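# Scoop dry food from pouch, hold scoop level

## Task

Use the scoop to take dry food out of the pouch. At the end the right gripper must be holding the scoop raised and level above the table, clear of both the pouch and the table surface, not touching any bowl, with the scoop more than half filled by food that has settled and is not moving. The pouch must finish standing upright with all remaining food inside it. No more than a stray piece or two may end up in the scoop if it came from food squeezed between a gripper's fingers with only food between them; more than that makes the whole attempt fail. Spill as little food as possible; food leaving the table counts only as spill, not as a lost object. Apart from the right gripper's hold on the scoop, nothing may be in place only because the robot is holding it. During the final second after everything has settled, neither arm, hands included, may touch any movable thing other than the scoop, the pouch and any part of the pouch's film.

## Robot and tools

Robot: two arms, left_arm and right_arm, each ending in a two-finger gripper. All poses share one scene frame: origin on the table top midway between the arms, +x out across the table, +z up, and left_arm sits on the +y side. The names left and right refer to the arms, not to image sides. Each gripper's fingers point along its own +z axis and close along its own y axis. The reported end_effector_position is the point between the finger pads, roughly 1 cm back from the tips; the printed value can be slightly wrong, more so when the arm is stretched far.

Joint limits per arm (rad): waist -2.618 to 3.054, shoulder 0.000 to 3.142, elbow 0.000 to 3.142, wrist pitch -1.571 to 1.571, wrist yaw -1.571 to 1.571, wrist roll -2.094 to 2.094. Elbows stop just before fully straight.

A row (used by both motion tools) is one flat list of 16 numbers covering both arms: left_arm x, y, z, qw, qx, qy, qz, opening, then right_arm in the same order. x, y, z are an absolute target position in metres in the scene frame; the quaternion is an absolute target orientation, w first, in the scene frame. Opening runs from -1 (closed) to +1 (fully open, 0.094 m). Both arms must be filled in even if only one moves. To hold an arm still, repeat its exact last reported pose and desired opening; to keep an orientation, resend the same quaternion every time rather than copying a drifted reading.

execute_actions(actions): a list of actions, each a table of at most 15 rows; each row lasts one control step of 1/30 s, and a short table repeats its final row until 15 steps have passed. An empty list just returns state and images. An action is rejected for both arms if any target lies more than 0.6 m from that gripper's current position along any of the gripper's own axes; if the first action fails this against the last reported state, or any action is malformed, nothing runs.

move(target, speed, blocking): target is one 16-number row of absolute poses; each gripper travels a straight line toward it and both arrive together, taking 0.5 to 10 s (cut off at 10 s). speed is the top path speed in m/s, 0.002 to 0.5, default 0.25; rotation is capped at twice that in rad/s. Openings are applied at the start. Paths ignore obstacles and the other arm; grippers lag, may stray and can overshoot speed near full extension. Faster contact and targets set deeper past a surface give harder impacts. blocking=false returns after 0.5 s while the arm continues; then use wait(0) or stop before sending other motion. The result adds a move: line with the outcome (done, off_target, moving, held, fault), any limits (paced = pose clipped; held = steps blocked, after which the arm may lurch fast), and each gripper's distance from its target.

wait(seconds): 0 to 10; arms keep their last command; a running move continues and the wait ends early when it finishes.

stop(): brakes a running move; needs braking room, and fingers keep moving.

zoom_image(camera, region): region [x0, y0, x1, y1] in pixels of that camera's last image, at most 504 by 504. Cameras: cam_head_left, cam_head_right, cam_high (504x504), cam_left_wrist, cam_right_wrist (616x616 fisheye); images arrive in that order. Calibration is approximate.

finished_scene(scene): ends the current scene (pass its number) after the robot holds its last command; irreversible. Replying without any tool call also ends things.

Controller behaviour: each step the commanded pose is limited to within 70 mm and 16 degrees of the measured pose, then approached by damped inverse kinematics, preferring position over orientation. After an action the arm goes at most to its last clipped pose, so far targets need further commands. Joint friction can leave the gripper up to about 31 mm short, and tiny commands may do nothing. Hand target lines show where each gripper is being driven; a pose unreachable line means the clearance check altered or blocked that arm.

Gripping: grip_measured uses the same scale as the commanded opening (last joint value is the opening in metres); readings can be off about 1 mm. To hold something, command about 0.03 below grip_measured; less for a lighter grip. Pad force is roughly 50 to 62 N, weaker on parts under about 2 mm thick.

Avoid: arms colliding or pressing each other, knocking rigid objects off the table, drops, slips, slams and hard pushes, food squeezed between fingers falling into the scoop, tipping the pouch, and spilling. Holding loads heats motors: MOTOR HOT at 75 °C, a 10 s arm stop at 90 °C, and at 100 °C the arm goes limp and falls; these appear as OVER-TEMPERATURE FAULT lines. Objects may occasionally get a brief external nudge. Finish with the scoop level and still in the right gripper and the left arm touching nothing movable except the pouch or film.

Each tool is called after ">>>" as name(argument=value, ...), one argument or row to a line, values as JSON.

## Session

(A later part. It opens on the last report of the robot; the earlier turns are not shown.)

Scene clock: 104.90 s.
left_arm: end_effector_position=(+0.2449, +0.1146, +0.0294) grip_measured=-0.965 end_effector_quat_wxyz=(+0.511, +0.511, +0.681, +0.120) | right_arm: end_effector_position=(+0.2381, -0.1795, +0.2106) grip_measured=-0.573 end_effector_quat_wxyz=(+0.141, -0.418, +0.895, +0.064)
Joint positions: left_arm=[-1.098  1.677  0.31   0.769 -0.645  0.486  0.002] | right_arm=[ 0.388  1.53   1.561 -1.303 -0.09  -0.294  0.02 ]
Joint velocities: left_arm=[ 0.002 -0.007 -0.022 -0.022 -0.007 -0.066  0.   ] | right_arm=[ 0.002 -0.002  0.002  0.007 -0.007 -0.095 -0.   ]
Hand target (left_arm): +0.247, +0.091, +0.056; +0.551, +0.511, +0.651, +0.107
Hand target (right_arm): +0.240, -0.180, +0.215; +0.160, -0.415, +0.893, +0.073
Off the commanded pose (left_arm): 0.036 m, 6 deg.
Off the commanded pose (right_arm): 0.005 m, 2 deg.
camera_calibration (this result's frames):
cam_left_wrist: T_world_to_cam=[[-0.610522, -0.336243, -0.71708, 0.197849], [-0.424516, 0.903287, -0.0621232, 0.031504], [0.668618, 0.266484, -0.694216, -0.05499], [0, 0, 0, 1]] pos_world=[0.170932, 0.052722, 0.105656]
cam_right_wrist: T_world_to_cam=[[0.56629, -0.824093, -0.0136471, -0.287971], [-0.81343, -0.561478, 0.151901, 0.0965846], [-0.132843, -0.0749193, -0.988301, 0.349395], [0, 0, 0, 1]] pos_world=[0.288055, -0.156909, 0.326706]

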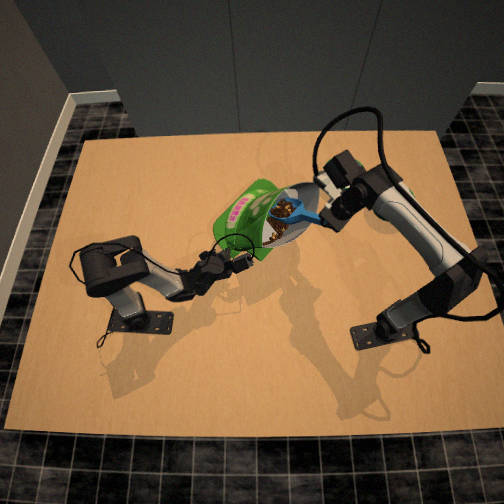

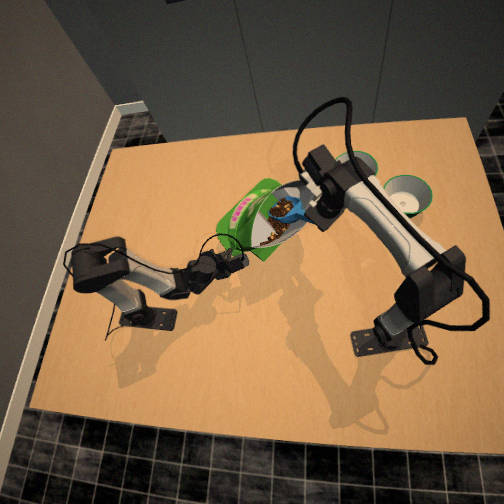

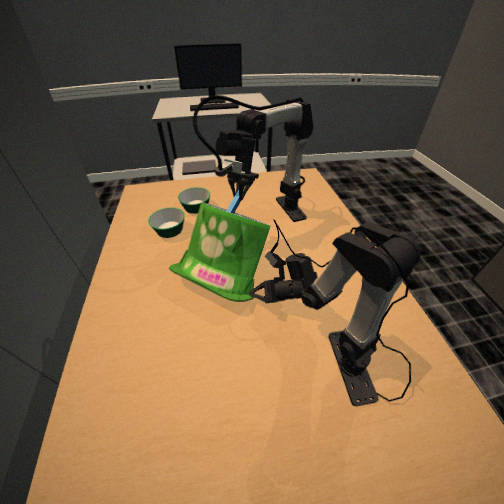

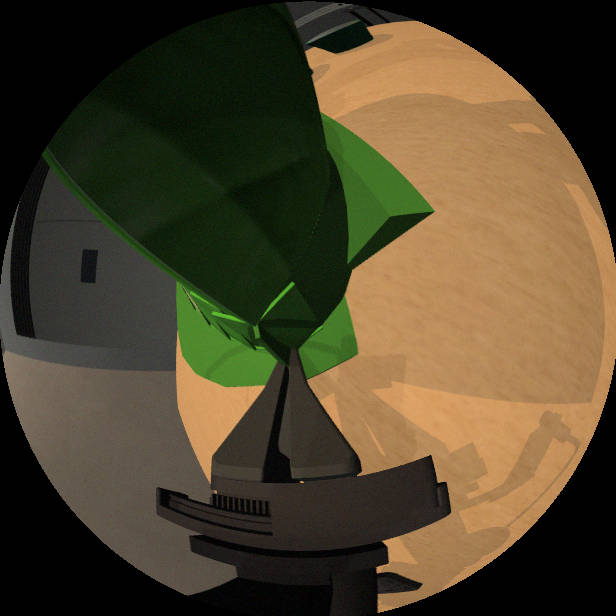

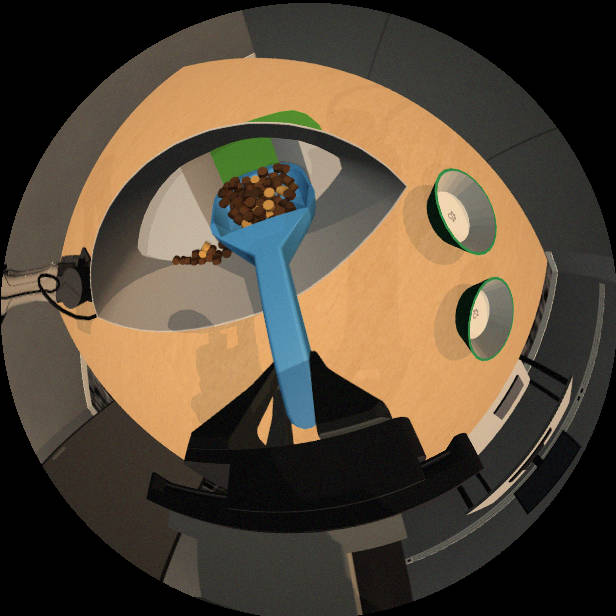

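>>> move(
  target=[0.247,0.09,0.056,0.553,0.512,0.648,0.105,-1,0.24,-0.178,0.24,0.347,-0.391,0.837,0.162,-0.576],
  speed=0.06,
)

Scene clock: 109.40 s.
left_arm: end_effector_position=(+0.2449, +0.1146, +0.0293) grip_measured=-0.965 end_effector_quat_wxyz=(+0.511, +0.511, +0.681, +0.120) | right_arm: end_effector_position=(+0.2376, -0.1790, +0.2314) grip_measured=-0.573 end_effector_quat_wxyz=(+0.323, -0.396, +0.847, +0.149)
Joint positions: left_arm=[-1.098  1.677  0.31   0.769 -0.645  0.486  0.002] | right_arm=[ 0.305  1.195  1.186 -0.871 -0.252 -0.299  0.02 ]
Joint velocities: left_arm=[ 0.002 -0.002  0.022 -0.007  0.007  0.037 -0.001] | right_arm=[-0.007 -0.002 -0.002 -0.022 -0.022 -0.066  0.001]
Hand target (left_arm): +0.247, +0.091, +0.056; +0.551, +0.511, +0.651, +0.106
Hand target (right_arm): +0.240, -0.178, +0.240; +0.348, -0.391, +0.837, +0.158
Off the commanded pose (left_arm): 0.036 m, 6 deg.
Off the commanded pose (right_arm): 0.009 m, 3 deg.
move: off_target (left_arm, right_arm)
camera_calibration (this result's frames):
cam_left_wrist: T_world_to_cam=[[-0.610673, -0.336321, -0.716914, 0.197845], [-0.424689, 0.903216, -0.0619663, 0.0315005], [0.668369, 0.266624, -0.694402, -0.0549848], [0, 0, 0, 1]] pos_world=[0.170947, 0.052748, 0.105608]
cam_right_wrist: T_world_to_cam=[[0.58504, -0.802136, -0.119607, -0.262951], [-0.800171, -0.546888, -0.246253, 0.184811], [0.132117, 0.239774, -0.961797, 0.357204], [0, 0, 0, 1]] pos_world=[0.254524, -0.1955, 0.357618]

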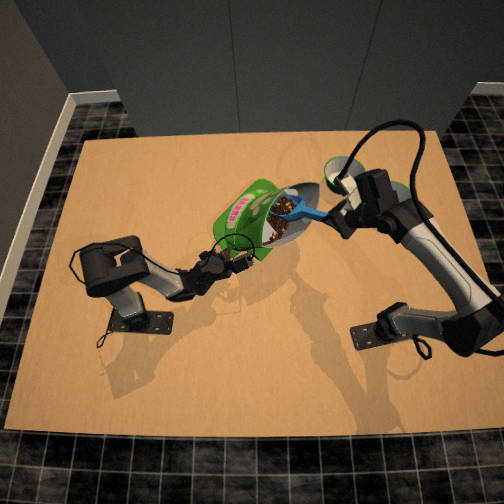

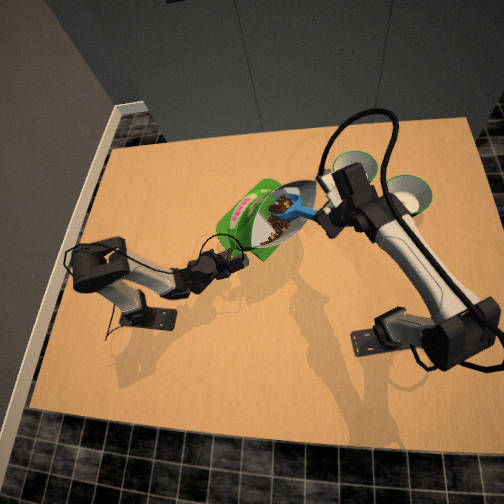

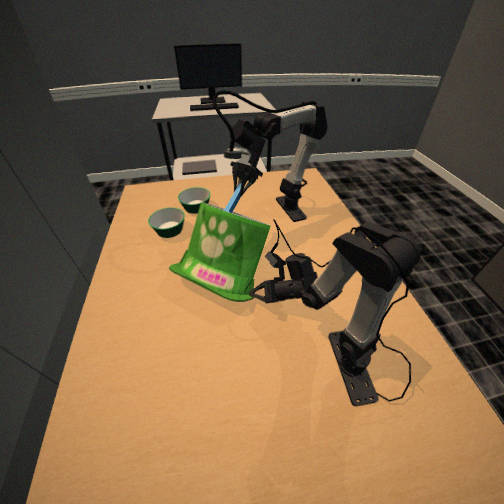

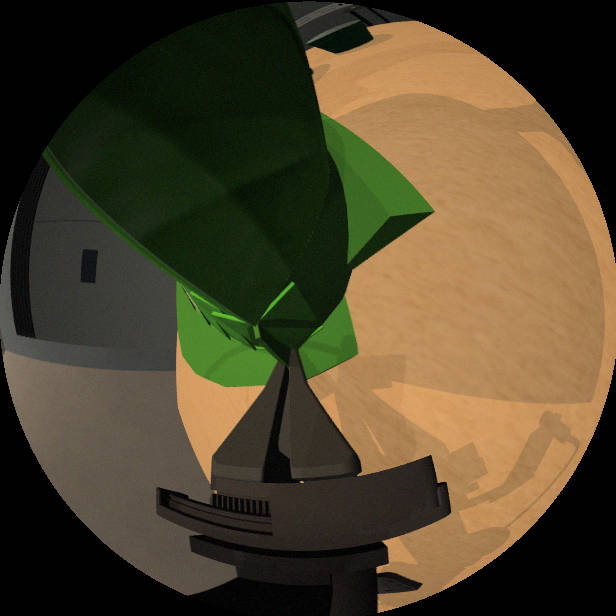

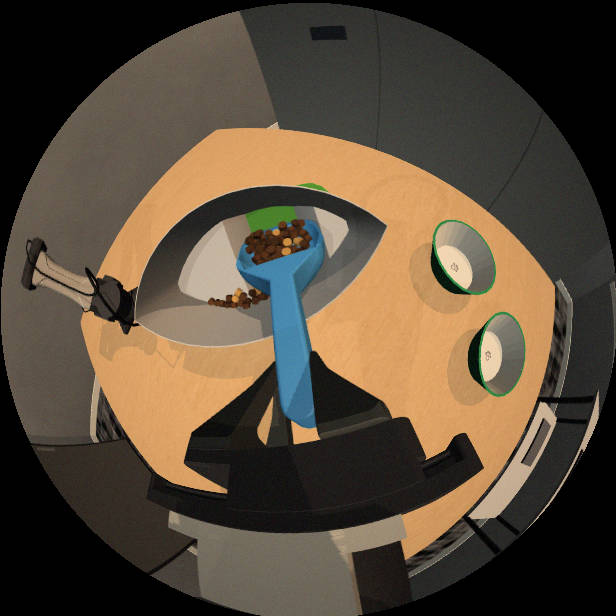

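>>> execute_actions(
  actions=[
    [[0.247,0.09,0.056,0.553,0.512,0.648,0.105,-1,0.232,-0.172,0.245,0.347,-0.391,0.837,0.162,-0.572]],
    [[0.247,0.09,0.056,0.553,0.512,0.648,0.105,-1,0.232,-0.172,0.245,0.347,-0.391,0.837,0.162,-0.572]],
  ],
)

Scene clock: 110.57 s.
left_arm: end_effector_position=(+0.2449, +0.1146, +0.0294) grip_measured=-0.965 end_effector_quat_wxyz=(+0.511, +0.511, +0.681, +0.120) | right_arm: end_effector_position=(+0.2336, -0.1749, +0.2370) grip_measured=-0.570 end_effector_quat_wxyz=(+0.330, -0.390, +0.845, +0.157)
Joint positions: left_arm=[-1.098  1.677  0.31   0.769 -0.645  0.486  0.002] | right_arm=[ 0.322  1.179  1.186 -0.865 -0.252 -0.269  0.02 ]
Joint velocities: left_arm=[ 0.002 -0.007 -0.002 -0.007 -0.022  0.007  0.   ] | right_arm=[ 0.007 -0.002  0.002 -0.051  0.037 -0.095  0.   ]
Hand target (left_arm): +0.247, +0.091, +0.056; +0.551, +0.511, +0.651, +0.106
Hand target (right_arm): +0.232, -0.172, +0.245; +0.347, -0.391, +0.837, +0.162
Off the commanded pose (left_arm): 0.036 m, 6 deg.
Off the commanded pose (right_arm): 0.009 m, 2 deg.
camera_calibration (this result's frames):
cam_left_wrist: T_world_to_cam=[[-0.610522, -0.336243, -0.71708, 0.197849], [-0.424516, 0.903287, -0.0621232, 0.031504], [0.668618, 0.266484, -0.694216, -0.05499], [0, 0, 0, 1]] pos_world=[0.170932, 0.052722, 0.105656]
cam_right_wrist: T_world_to_cam=[[0.581399, -0.802032, -0.136824, -0.251682], [-0.802127, -0.536859, -0.261485, 0.191067], [0.136264, 0.261778, -0.95546, 0.363535], [0, 0, 0, 1]] pos_world=[0.250051, -0.194446, 0.362868]

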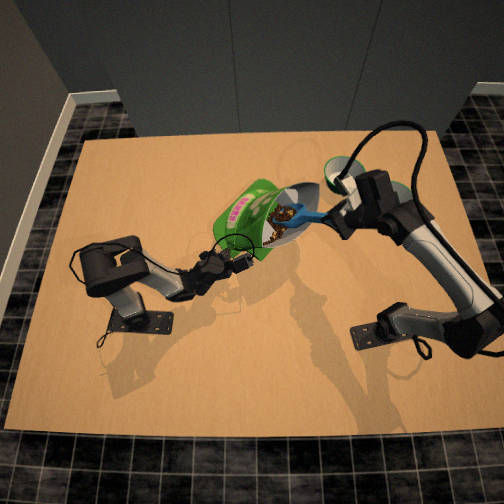

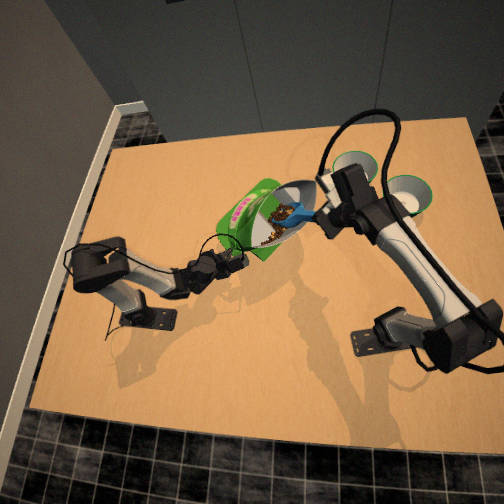

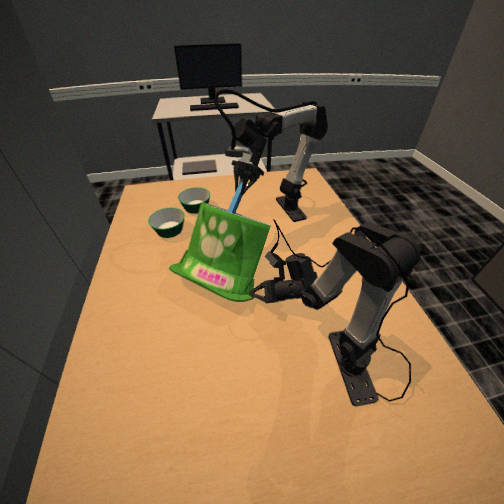

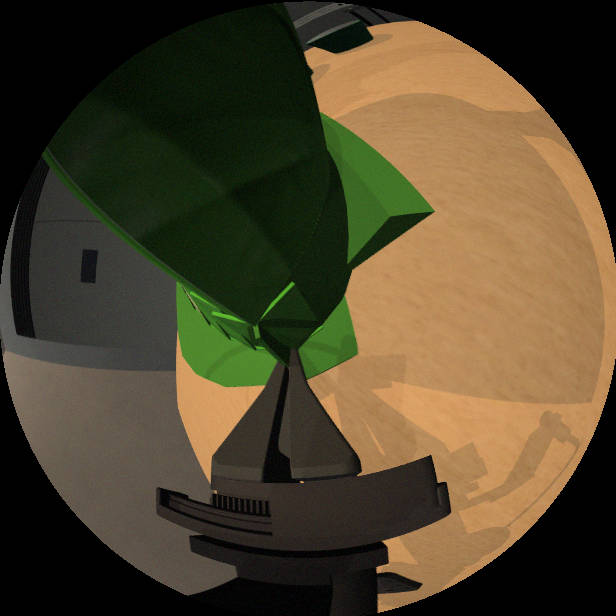

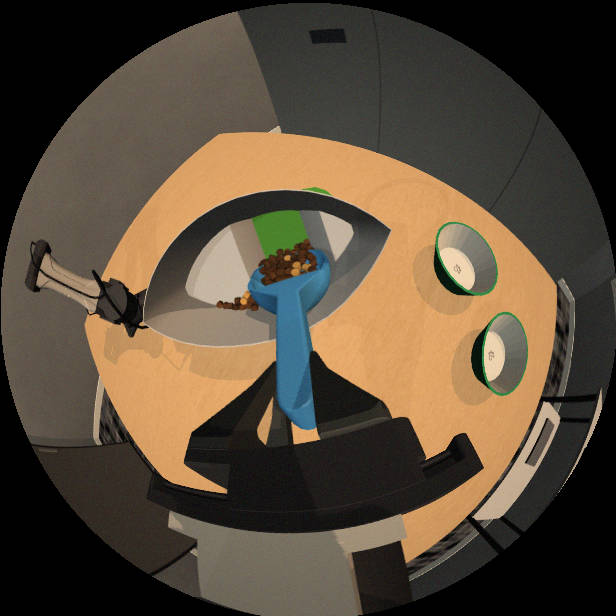

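>>> move(
  target=[0.247,0.09,0.056,0.553,0.512,0.648,0.105,-1,0.25,-0.152,0.295,0.31,-0.397,0.851,0.145,-0.572],
  speed=0.04,
)

>>> zoom_image(
  camera="cam_head_left",
  region=[210, 160, 370, 290],
)

Scene clock: 112.63 s.
left_arm: end_effector_position=(+0.2449, +0.1146, +0.0293) grip_measured=-0.965 end_effector_quat_wxyz=(+0.511, +0.511, +0.681, +0.120) | right_arm: end_effector_position=(+0.2457, -0.1573, +0.2849) grip_measured=-0.570 end_effector_quat_wxyz=(+0.298, -0.396, +0.856, +0.146)
Joint positions: left_arm=[-1.098  1.677  0.31   0.769 -0.645  0.486  0.002] | right_arm=[ 0.371  1.368  1.56  -1.114 -0.209 -0.247  0.02 ]
Joint velocities: left_arm=[ 0.002  0.007 -0.002  0.066 -0.037 -0.037 -0.001] | right_arm=[-0.007  0.017  0.012 -0.139 -0.022  0.007 -0.   ]
Hand target (left_arm): +0.247, +0.091, +0.056; +0.551, +0.511, +0.651, +0.107
Hand target (right_arm): +0.249, -0.152, +0.295; +0.310, -0.397, +0.851, +0.146
Off the commanded pose (left_arm): 0.036 m, 6 deg.
Off the commanded pose (right_arm): 0.012 m, 1 deg.
move: off_target (left_arm, right_arm)
camera_calibration (this result's frames):
cam_left_wrist: T_world_to_cam=[[-0.610673, -0.336321, -0.716914, 0.197845], [-0.424689, 0.903216, -0.0619663, 0.0315005], [0.668369, 0.266624, -0.694402, -0.0549848], [0, 0, 0, 1]] pos_world=[0.170947, 0.052748, 0.105608]
cam_right_wrist: T_world_to_cam=[[0.579052, -0.805797, -0.124053, -0.241755], [-0.810547, -0.552589, -0.19406, 0.203155], [0.0878232, 0.212922, -0.973114, 0.412211], [0, 0, 0, 1]] pos_world=[0.268454, -0.170313, 0.410563]

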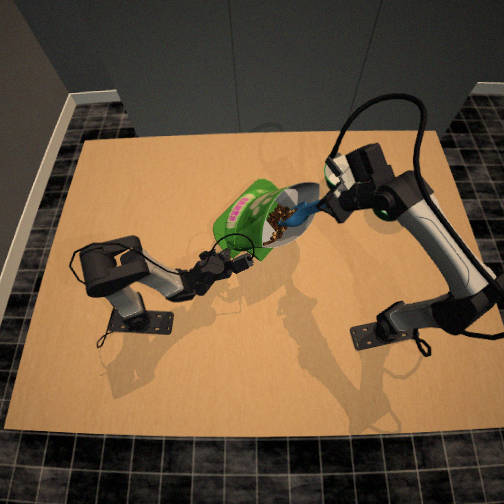

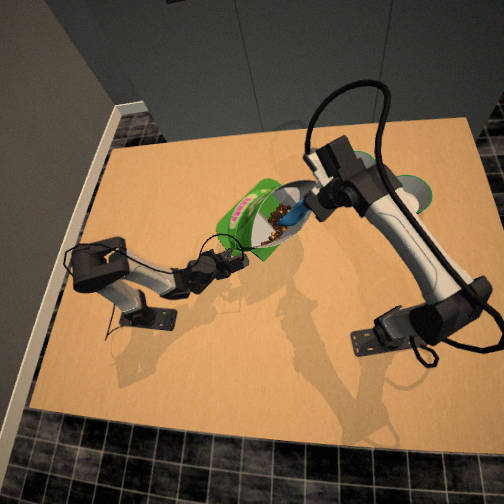

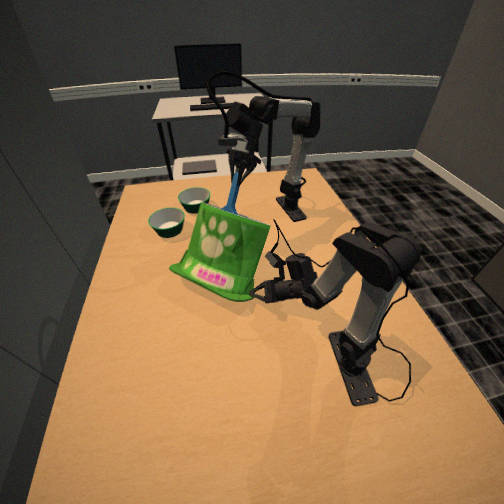

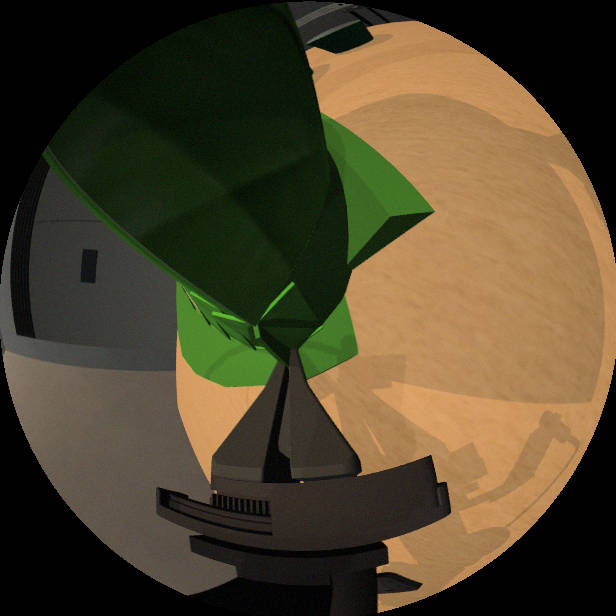

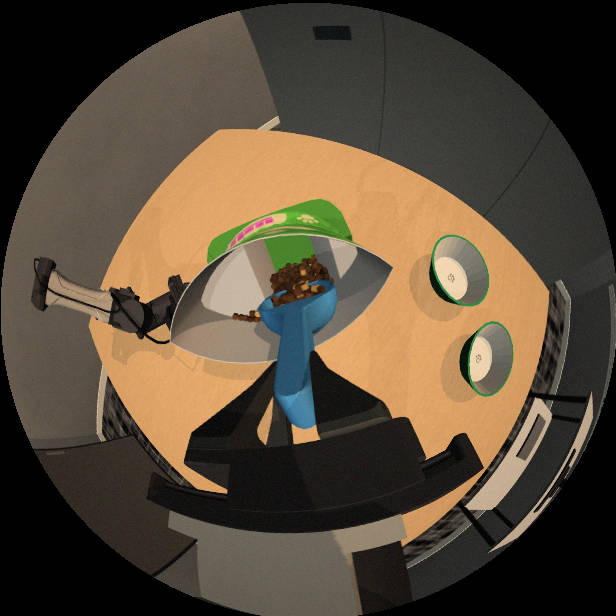

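Region (210, 160, 370, 290) of cam_head_left's 504x504 image, scaled by 3.150, with more detail than that image has; it fills the top 410 rows of this view, and the rest is white.

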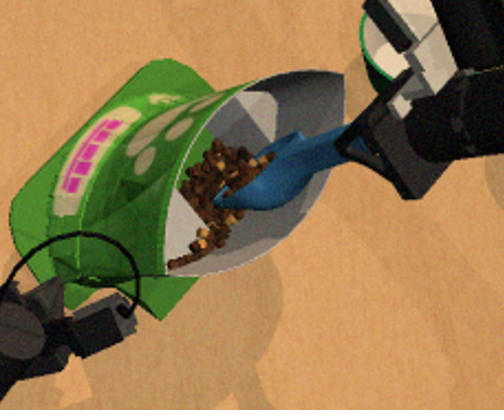

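>>> execute_actions(
  actions=[
    [[0.247,0.09,0.056,0.553,0.512,0.648,0.105,-1,0.25,-0.152,0.295,0.31,-0.397,0.851,0.145,-0.7]],
  ],
)

>>> move(
  target=[0.247,0.09,0.056,0.553,0.512,0.648,0.105,-1,0.272,-0.128,0.255,0.26,-0.405,0.868,0.12,-0.7],
  speed=0.04,
)

>>> zoom_image(
  camera="cam_right_wrist",
  region=[150, 180, 430, 400],
)

Scene clock: 113.37 s.
left_arm: end_effector_position=(+0.2449, +0.1146, +0.0294) grip_measured=-0.965 end_effector_quat_wxyz=(+0.511, +0.511, +0.681, +0.120) | right_arm: end_effector_position=(+0.2448, -0.1582, +0.2835) grip_measured=-0.591 end_effector_quat_wxyz=(+0.295, -0.396, +0.858, +0.145)
Joint positions: left_arm=[-1.098  1.677  0.31   0.769 -0.645  0.486  0.002] | right_arm=[ 0.371  1.369  1.56  -1.121 -0.207 -0.246  0.019]
Joint velocities: left_arm=[-0.002 -0.012  0.007  0.051 -0.007  0.051 -0.   ] | right_arm=[-0.002 -0.012 -0.007 -0.007 -0.007  0.022  0.   ]
Hand target (left_arm): +0.247, +0.091, +0.056; +0.551, +0.511, +0.651, +0.106
Hand target (right_arm): +0.250, -0.152, +0.295; +0.310, -0.397, +0.851, +0.145
Off the commanded pose (left_arm): 0.036 m, 6 deg.
Off the commanded pose (right_arm): 0.014 m, 2 deg.
camera_calibration (this result's frames):
cam_left_wrist: T_world_to_cam=[[-0.610562, -0.336571, -0.716892, 0.197891], [-0.424679, 0.903194, -0.062347, 0.0315612], [0.668477, 0.266382, -0.694391, -0.0549388], [0, 0, 0, 1]] pos_world=[0.170953, 0.0527332, 0.105685]
cam_right_wrist: T_world_to_cam=[[0.576854, -0.807448, -0.123565, -0.242013], [-0.812726, -0.552161, -0.186, 0.199986], [0.0819574, 0.207719, -0.974749, 0.412242], [0, 0, 0, 1]] pos_world=[0.268354, -0.170619, 0.409126]

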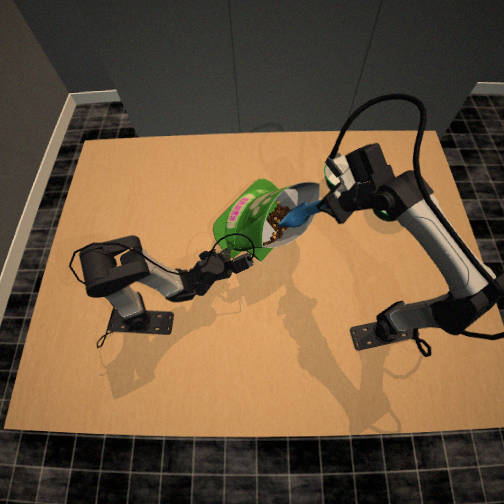

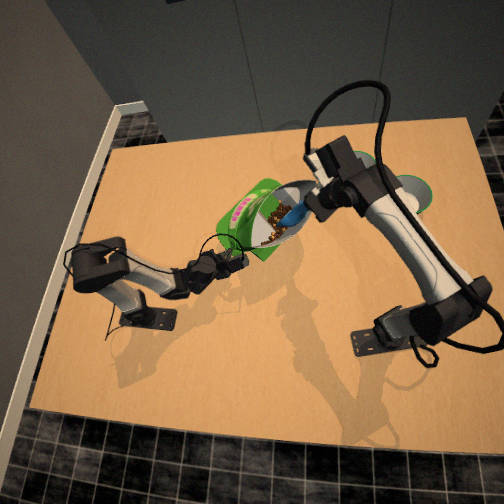

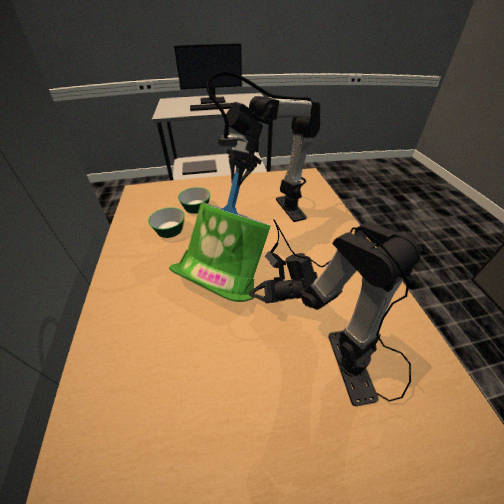

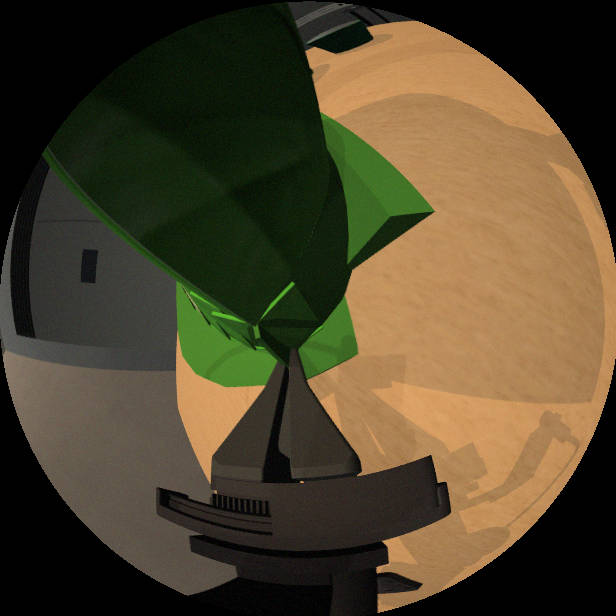

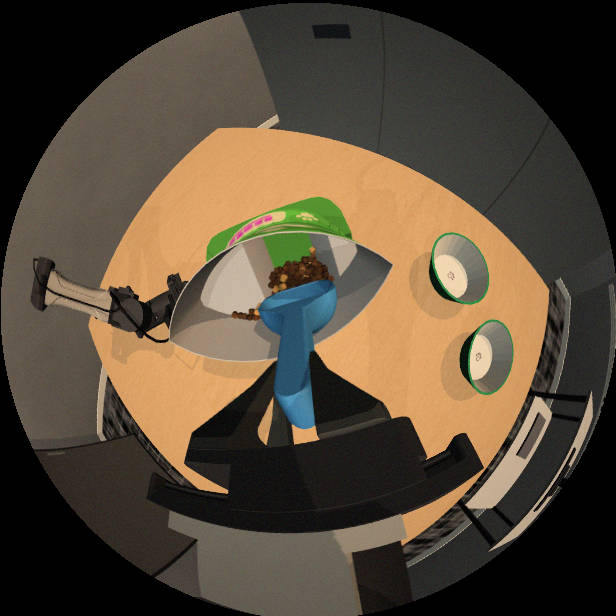

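Scene clock: 115.07 s.
left_arm: end_effector_position=(+0.2449, +0.1146, +0.0293) grip_measured=-0.965 end_effector_quat_wxyz=(+0.511, +0.511, +0.681, +0.120) | right_arm: end_effector_position=(+0.2675, -0.1316, +0.2572) grip_measured=-0.591 end_effector_quat_wxyz=(+0.262, -0.405, +0.866, +0.130)
Joint positions: left_arm=[-1.098  1.677  0.31   0.769 -0.645  0.486  0.002] | right_arm=[ 0.419  1.519  1.621 -1.099 -0.165 -0.227  0.019]
Joint velocities: left_arm=[ 0.007  0.012  0.002  0.022  0.022 -0.037 -0.002] | right_arm=[-0.002  0.002 -0.002 -0.022  0.007 -0.007 -0.   ]
Hand target (left_arm): +0.247, +0.091, +0.056; +0.551, +0.512, +0.651, +0.107
Hand target (right_arm): +0.272, -0.128, +0.255; +0.260, -0.405, +0.868, +0.121
Off the commanded pose (left_arm): 0.036 m, 6 deg.
Off the commanded pose (right_arm): 0.006 m, 1 deg.
move: off_target (left_arm)
camera_calibration (this result's frames):
cam_left_wrist: T_world_to_cam=[[-0.610673, -0.336321, -0.716914, 0.197845], [-0.424689, 0.903216, -0.0619663, 0.0315005], [0.668369, 0.266624, -0.694402, -0.0549848], [0, 0, 0, 1]] pos_world=[0.170947, 0.052748, 0.105608]
cam_right_wrist: T_world_to_cam=[[0.578675, -0.809093, -0.102488, -0.243056], [-0.814805, -0.56816, -0.115266, 0.208469], [0.0350318, 0.150209, -0.988033, 0.387626], [0, 0, 0, 1]] pos_world=[0.296933, -0.136436, 0.382107]

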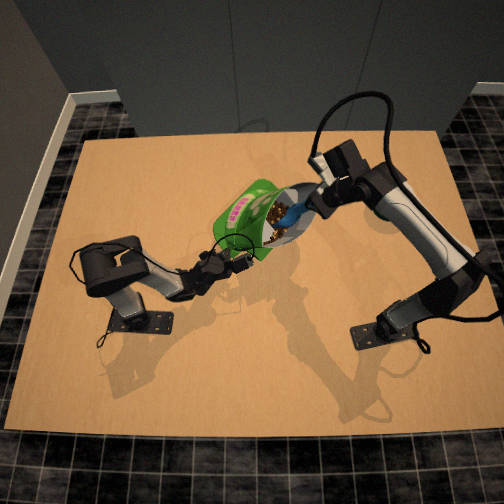

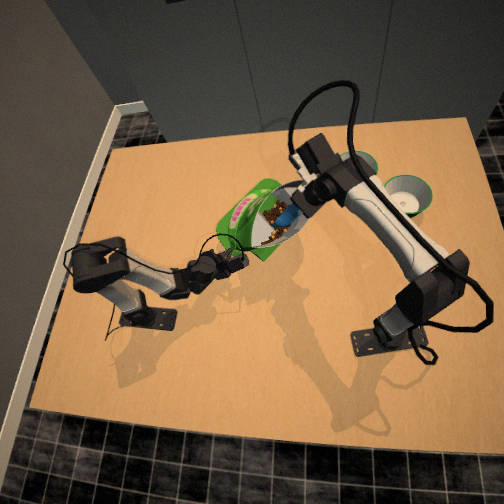

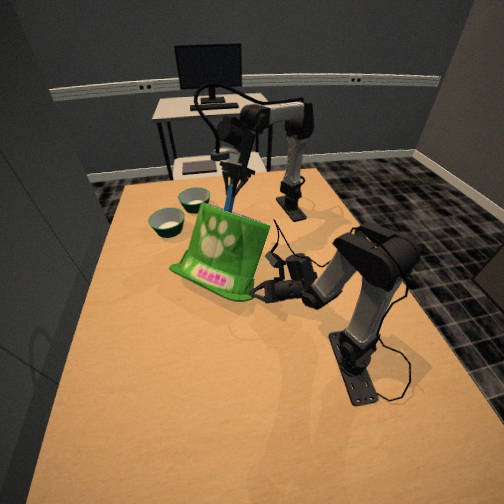

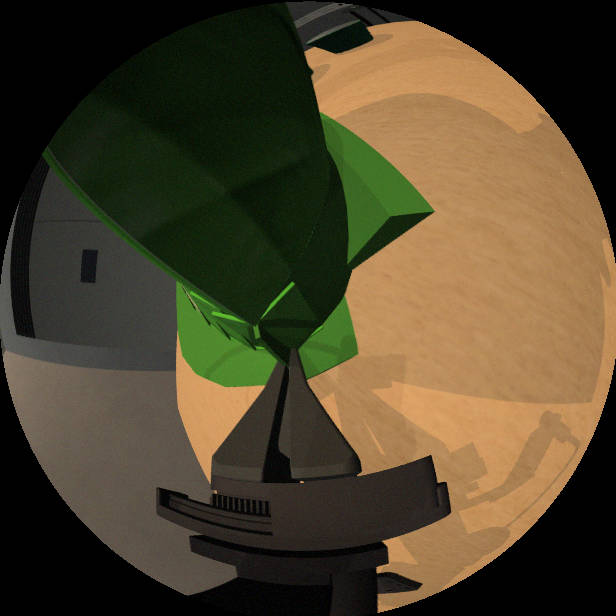

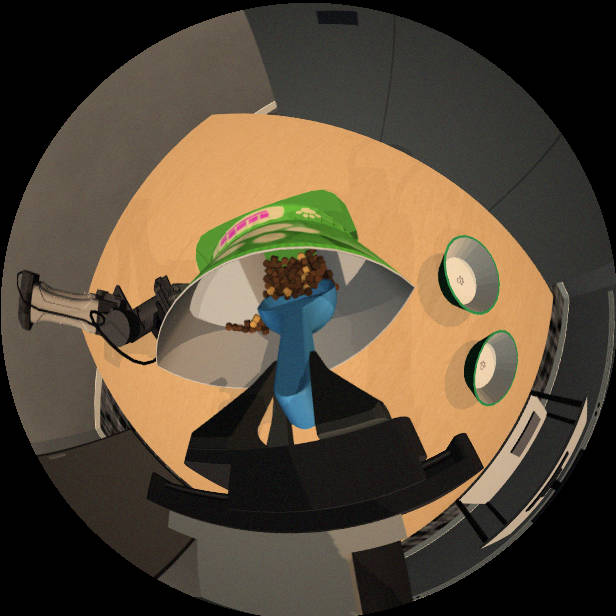

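Region (150, 180, 430, 400) of cam_right_wrist's 616x616 image, scaled by 1.800, with more detail than that image has; it fills the top 396 rows of this view, and the rest is white.

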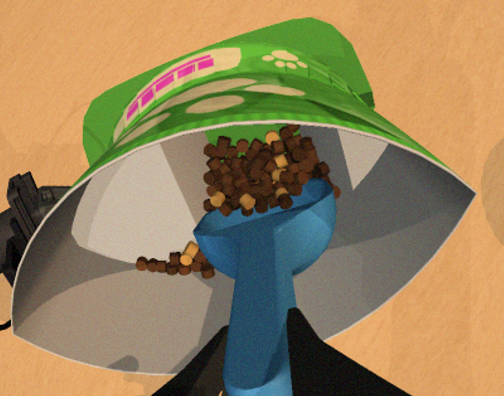

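Good alignment; continue down along the wall.

>>> move(
  target=[0.247,0.09,0.056,0.553,0.512,0.648,0.105,-1,0.283,-0.108,0.222,0.27,-0.405,0.865,0.125,-0.7],
  speed=0.03,
)

>>> zoom_image(
  camera="cam_right_wrist",
  region=[150, 180, 430, 400],
)

Scene clock: 117.47 s.
left_arm: end_effector_position=(+0.2449, +0.1146, +0.0293) grip_measured=-0.965 end_effector_quat_wxyz=(+0.511, +0.511, +0.681, +0.120) | right_arm: end_effector_position=(+0.2814, -0.1140, +0.2606) grip_measured=-0.591 end_effector_quat_wxyz=(+0.305, -0.397, +0.855, +0.137)
Joint positions: left_arm=[-1.098  1.677  0.31   0.769 -0.645  0.486  0.002] | right_arm=[ 0.444  1.519  1.581 -0.965 -0.146 -0.195  0.019]
Joint velocities: left_arm=[-0.007 -0.022 -0.007  0.022  0.037 -0.022  0.001] | right_arm=[-0.002 -0.007 -0.007  0.037 -0.022 -0.022 -0.   ]
Hand target (left_arm): +0.247, +0.091, +0.056; +0.551, +0.511, +0.651, +0.106
Hand target (right_arm): +0.281, -0.109, +0.223; +0.269, -0.405, +0.865, +0.124
Off the commanded pose (left_arm): 0.036 m, 6 deg.
Off the commanded pose (right_arm): 0.039 m, 4 deg.
move: off_target (left_arm, right_arm)
camera_calibration (this result's frames):
cam_left_wrist: T_world_to_cam=[[-0.610673, -0.336321, -0.716914, 0.197845], [-0.424689, 0.903216, -0.0619663, 0.0315005], [0.668369, 0.266624, -0.694402, -0.0549848], [0, 0, 0, 1]] pos_world=[0.170947, 0.052748, 0.105608]
cam_right_wrist: T_world_to_cam=[[0.5766, -0.810305, -0.104583, -0.235461], [-0.809961, -0.550114, -0.203317, 0.253841], [0.107216, 0.20194, -0.973512, 0.369602], [0, 0, 0, 1]] pos_world=[0.301741, -0.125792, 0.386797]

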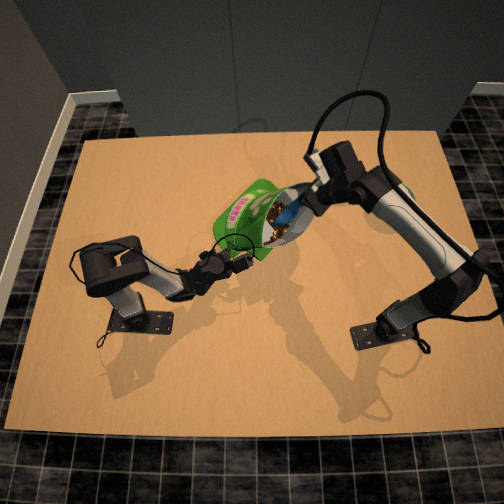

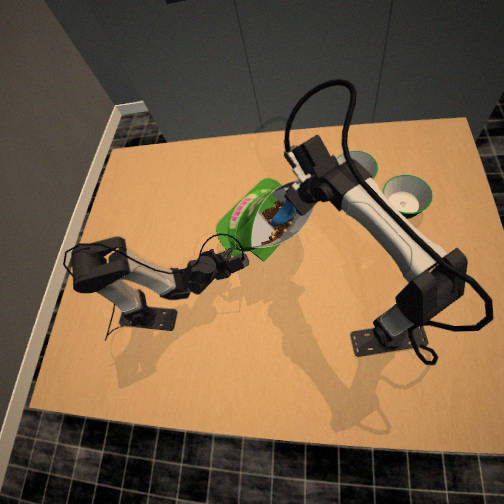

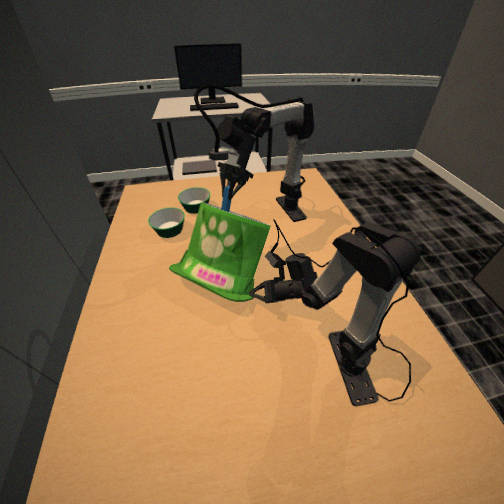

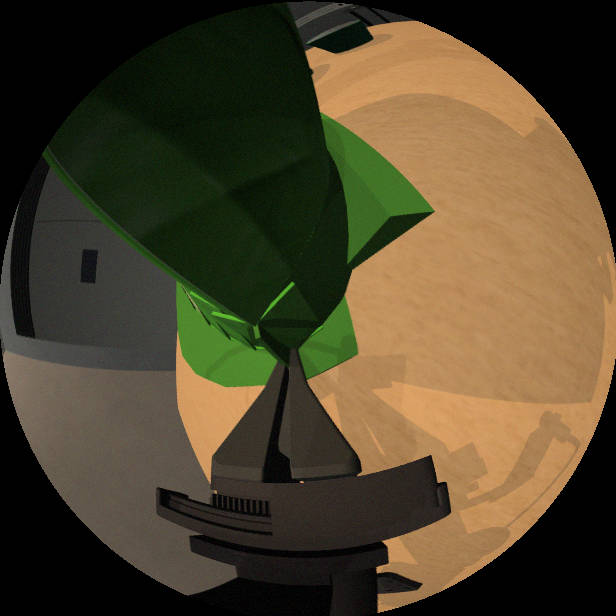

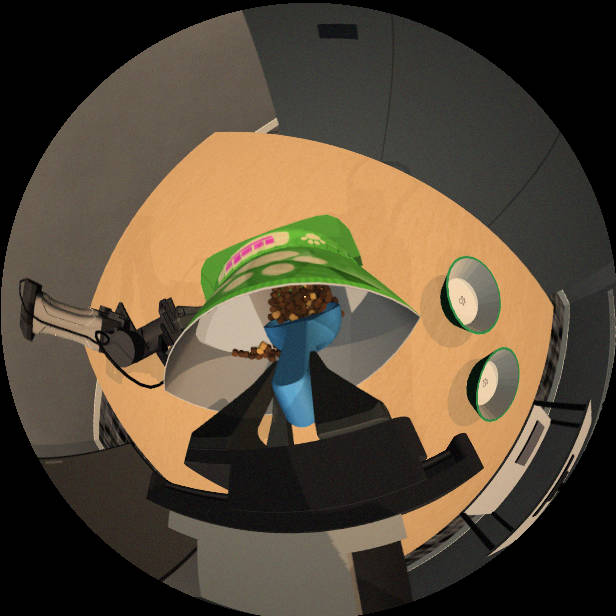

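Region (150, 180, 430, 400) of cam_right_wrist's 616x616 image, scaled by 1.800, with more detail than that image has; it fills the top 396 rows of this view, and the rest is white.

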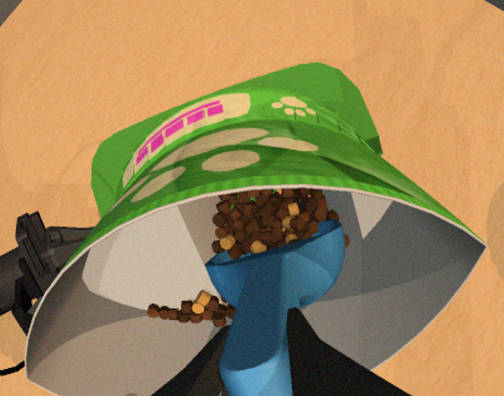

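>>> move(
  target=[0.247,0.09,0.056,0.553,0.512,0.648,0.105,-1,0.258,-0.135,0.235,0.418,-0.375,0.804,0.195,-0.7],
  speed=0.05,
)

>>> zoom_image(
  camera="cam_head_left",
  region=[220, 160, 350, 270],
)

Scene clock: 120.83 s.
left_arm: end_effector_position=(+0.2449, +0.1146, +0.0293) grip_measured=-0.965 end_effector_quat_wxyz=(+0.511, +0.511, +0.681, +0.120) | right_arm: end_effector_position=(+0.2571, -0.1387, +0.2423) grip_measured=-0.591 end_effector_quat_wxyz=(+0.416, -0.375, +0.808, +0.180)
Joint positions: left_arm=[-1.098  1.677  0.31   0.769 -0.645  0.486  0.002] | right_arm=[ 0.395  1.179  1.061 -0.528 -0.217 -0.187  0.019]
Joint velocities: left_arm=[ 0.002  0.012 -0.027 -0.007 -0.007 -0.022 -0.001] | right_arm=[ 0.002  0.002 -0.007  0.007  0.051 -0.022  0.   ]
Hand target (left_arm): +0.247, +0.091, +0.056; +0.551, +0.511, +0.651, +0.106
Hand target (right_arm): +0.258, -0.135, +0.235; +0.418, -0.375, +0.805, +0.193
Off the commanded pose (left_arm): 0.036 m, 6 deg.
Off the commanded pose (right_arm): 0.008 m, 2 deg.
move: off_target (left_arm)
camera_calibration (this result's frames):
cam_left_wrist: T_world_to_cam=[[-0.610673, -0.336321, -0.716914, 0.197845], [-0.424689, 0.903216, -0.0619663, 0.0315005], [0.668369, 0.266624, -0.694402, -0.0549848], [0, 0, 0, 1]] pos_world=[0.170947, 0.052748, 0.105608]
cam_right_wrist: T_world_to_cam=[[0.596733, -0.787992, -0.151585, -0.234022], [-0.753735, -0.485612, -0.442791, 0.269359], [0.275305, 0.378484, -0.883718, 0.318963], [0, 0, 0, 1]] pos_world=[0.254862, -0.174326, 0.365669]

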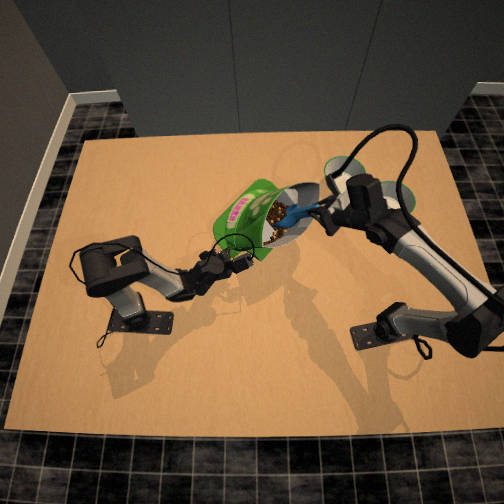

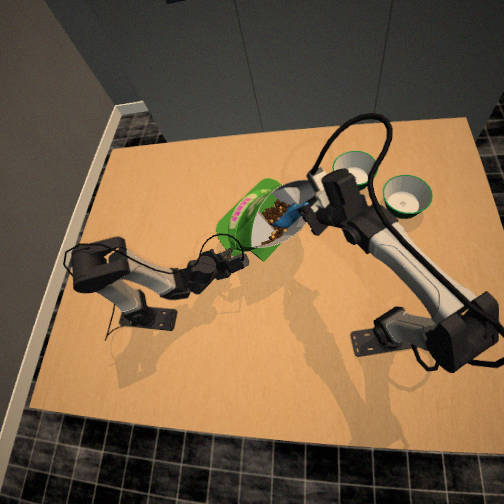

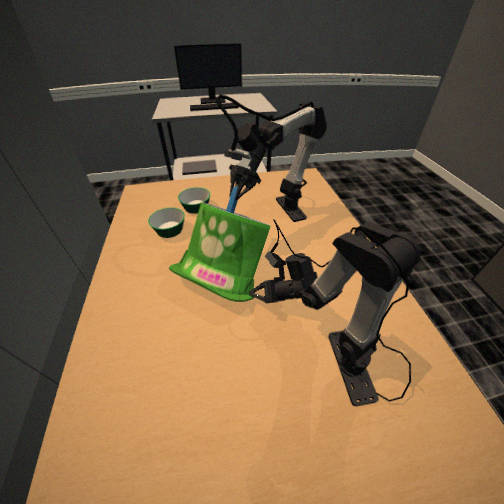

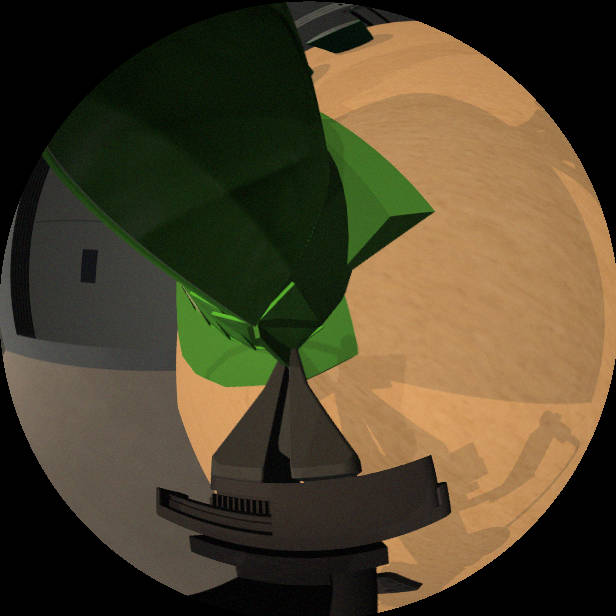

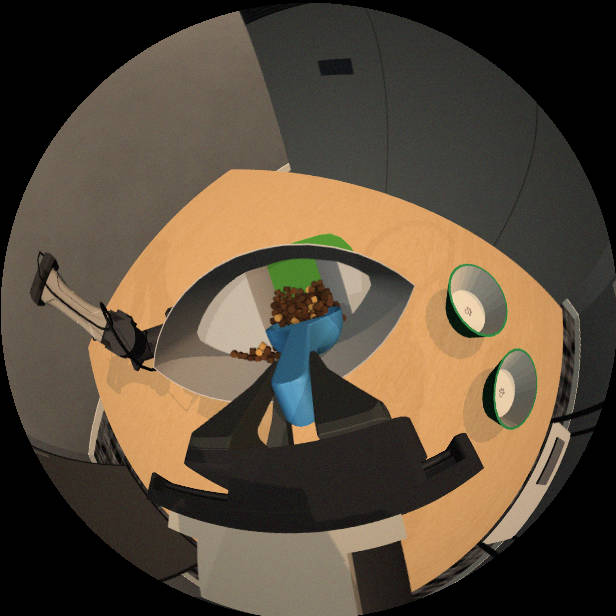

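Region (220, 160, 350, 270) of cam_head_left's 504x504 image, scaled by 3.877, with more detail than that image has; it fills the top 426 rows of this view, and the rest is white.

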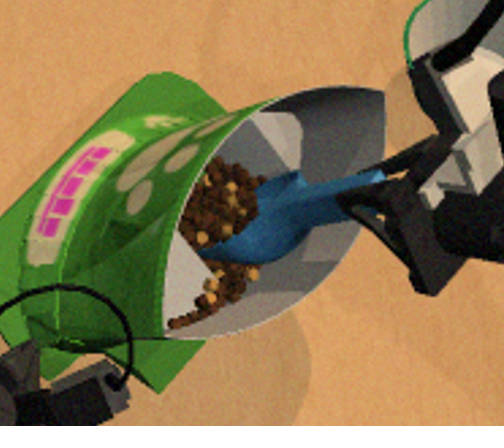

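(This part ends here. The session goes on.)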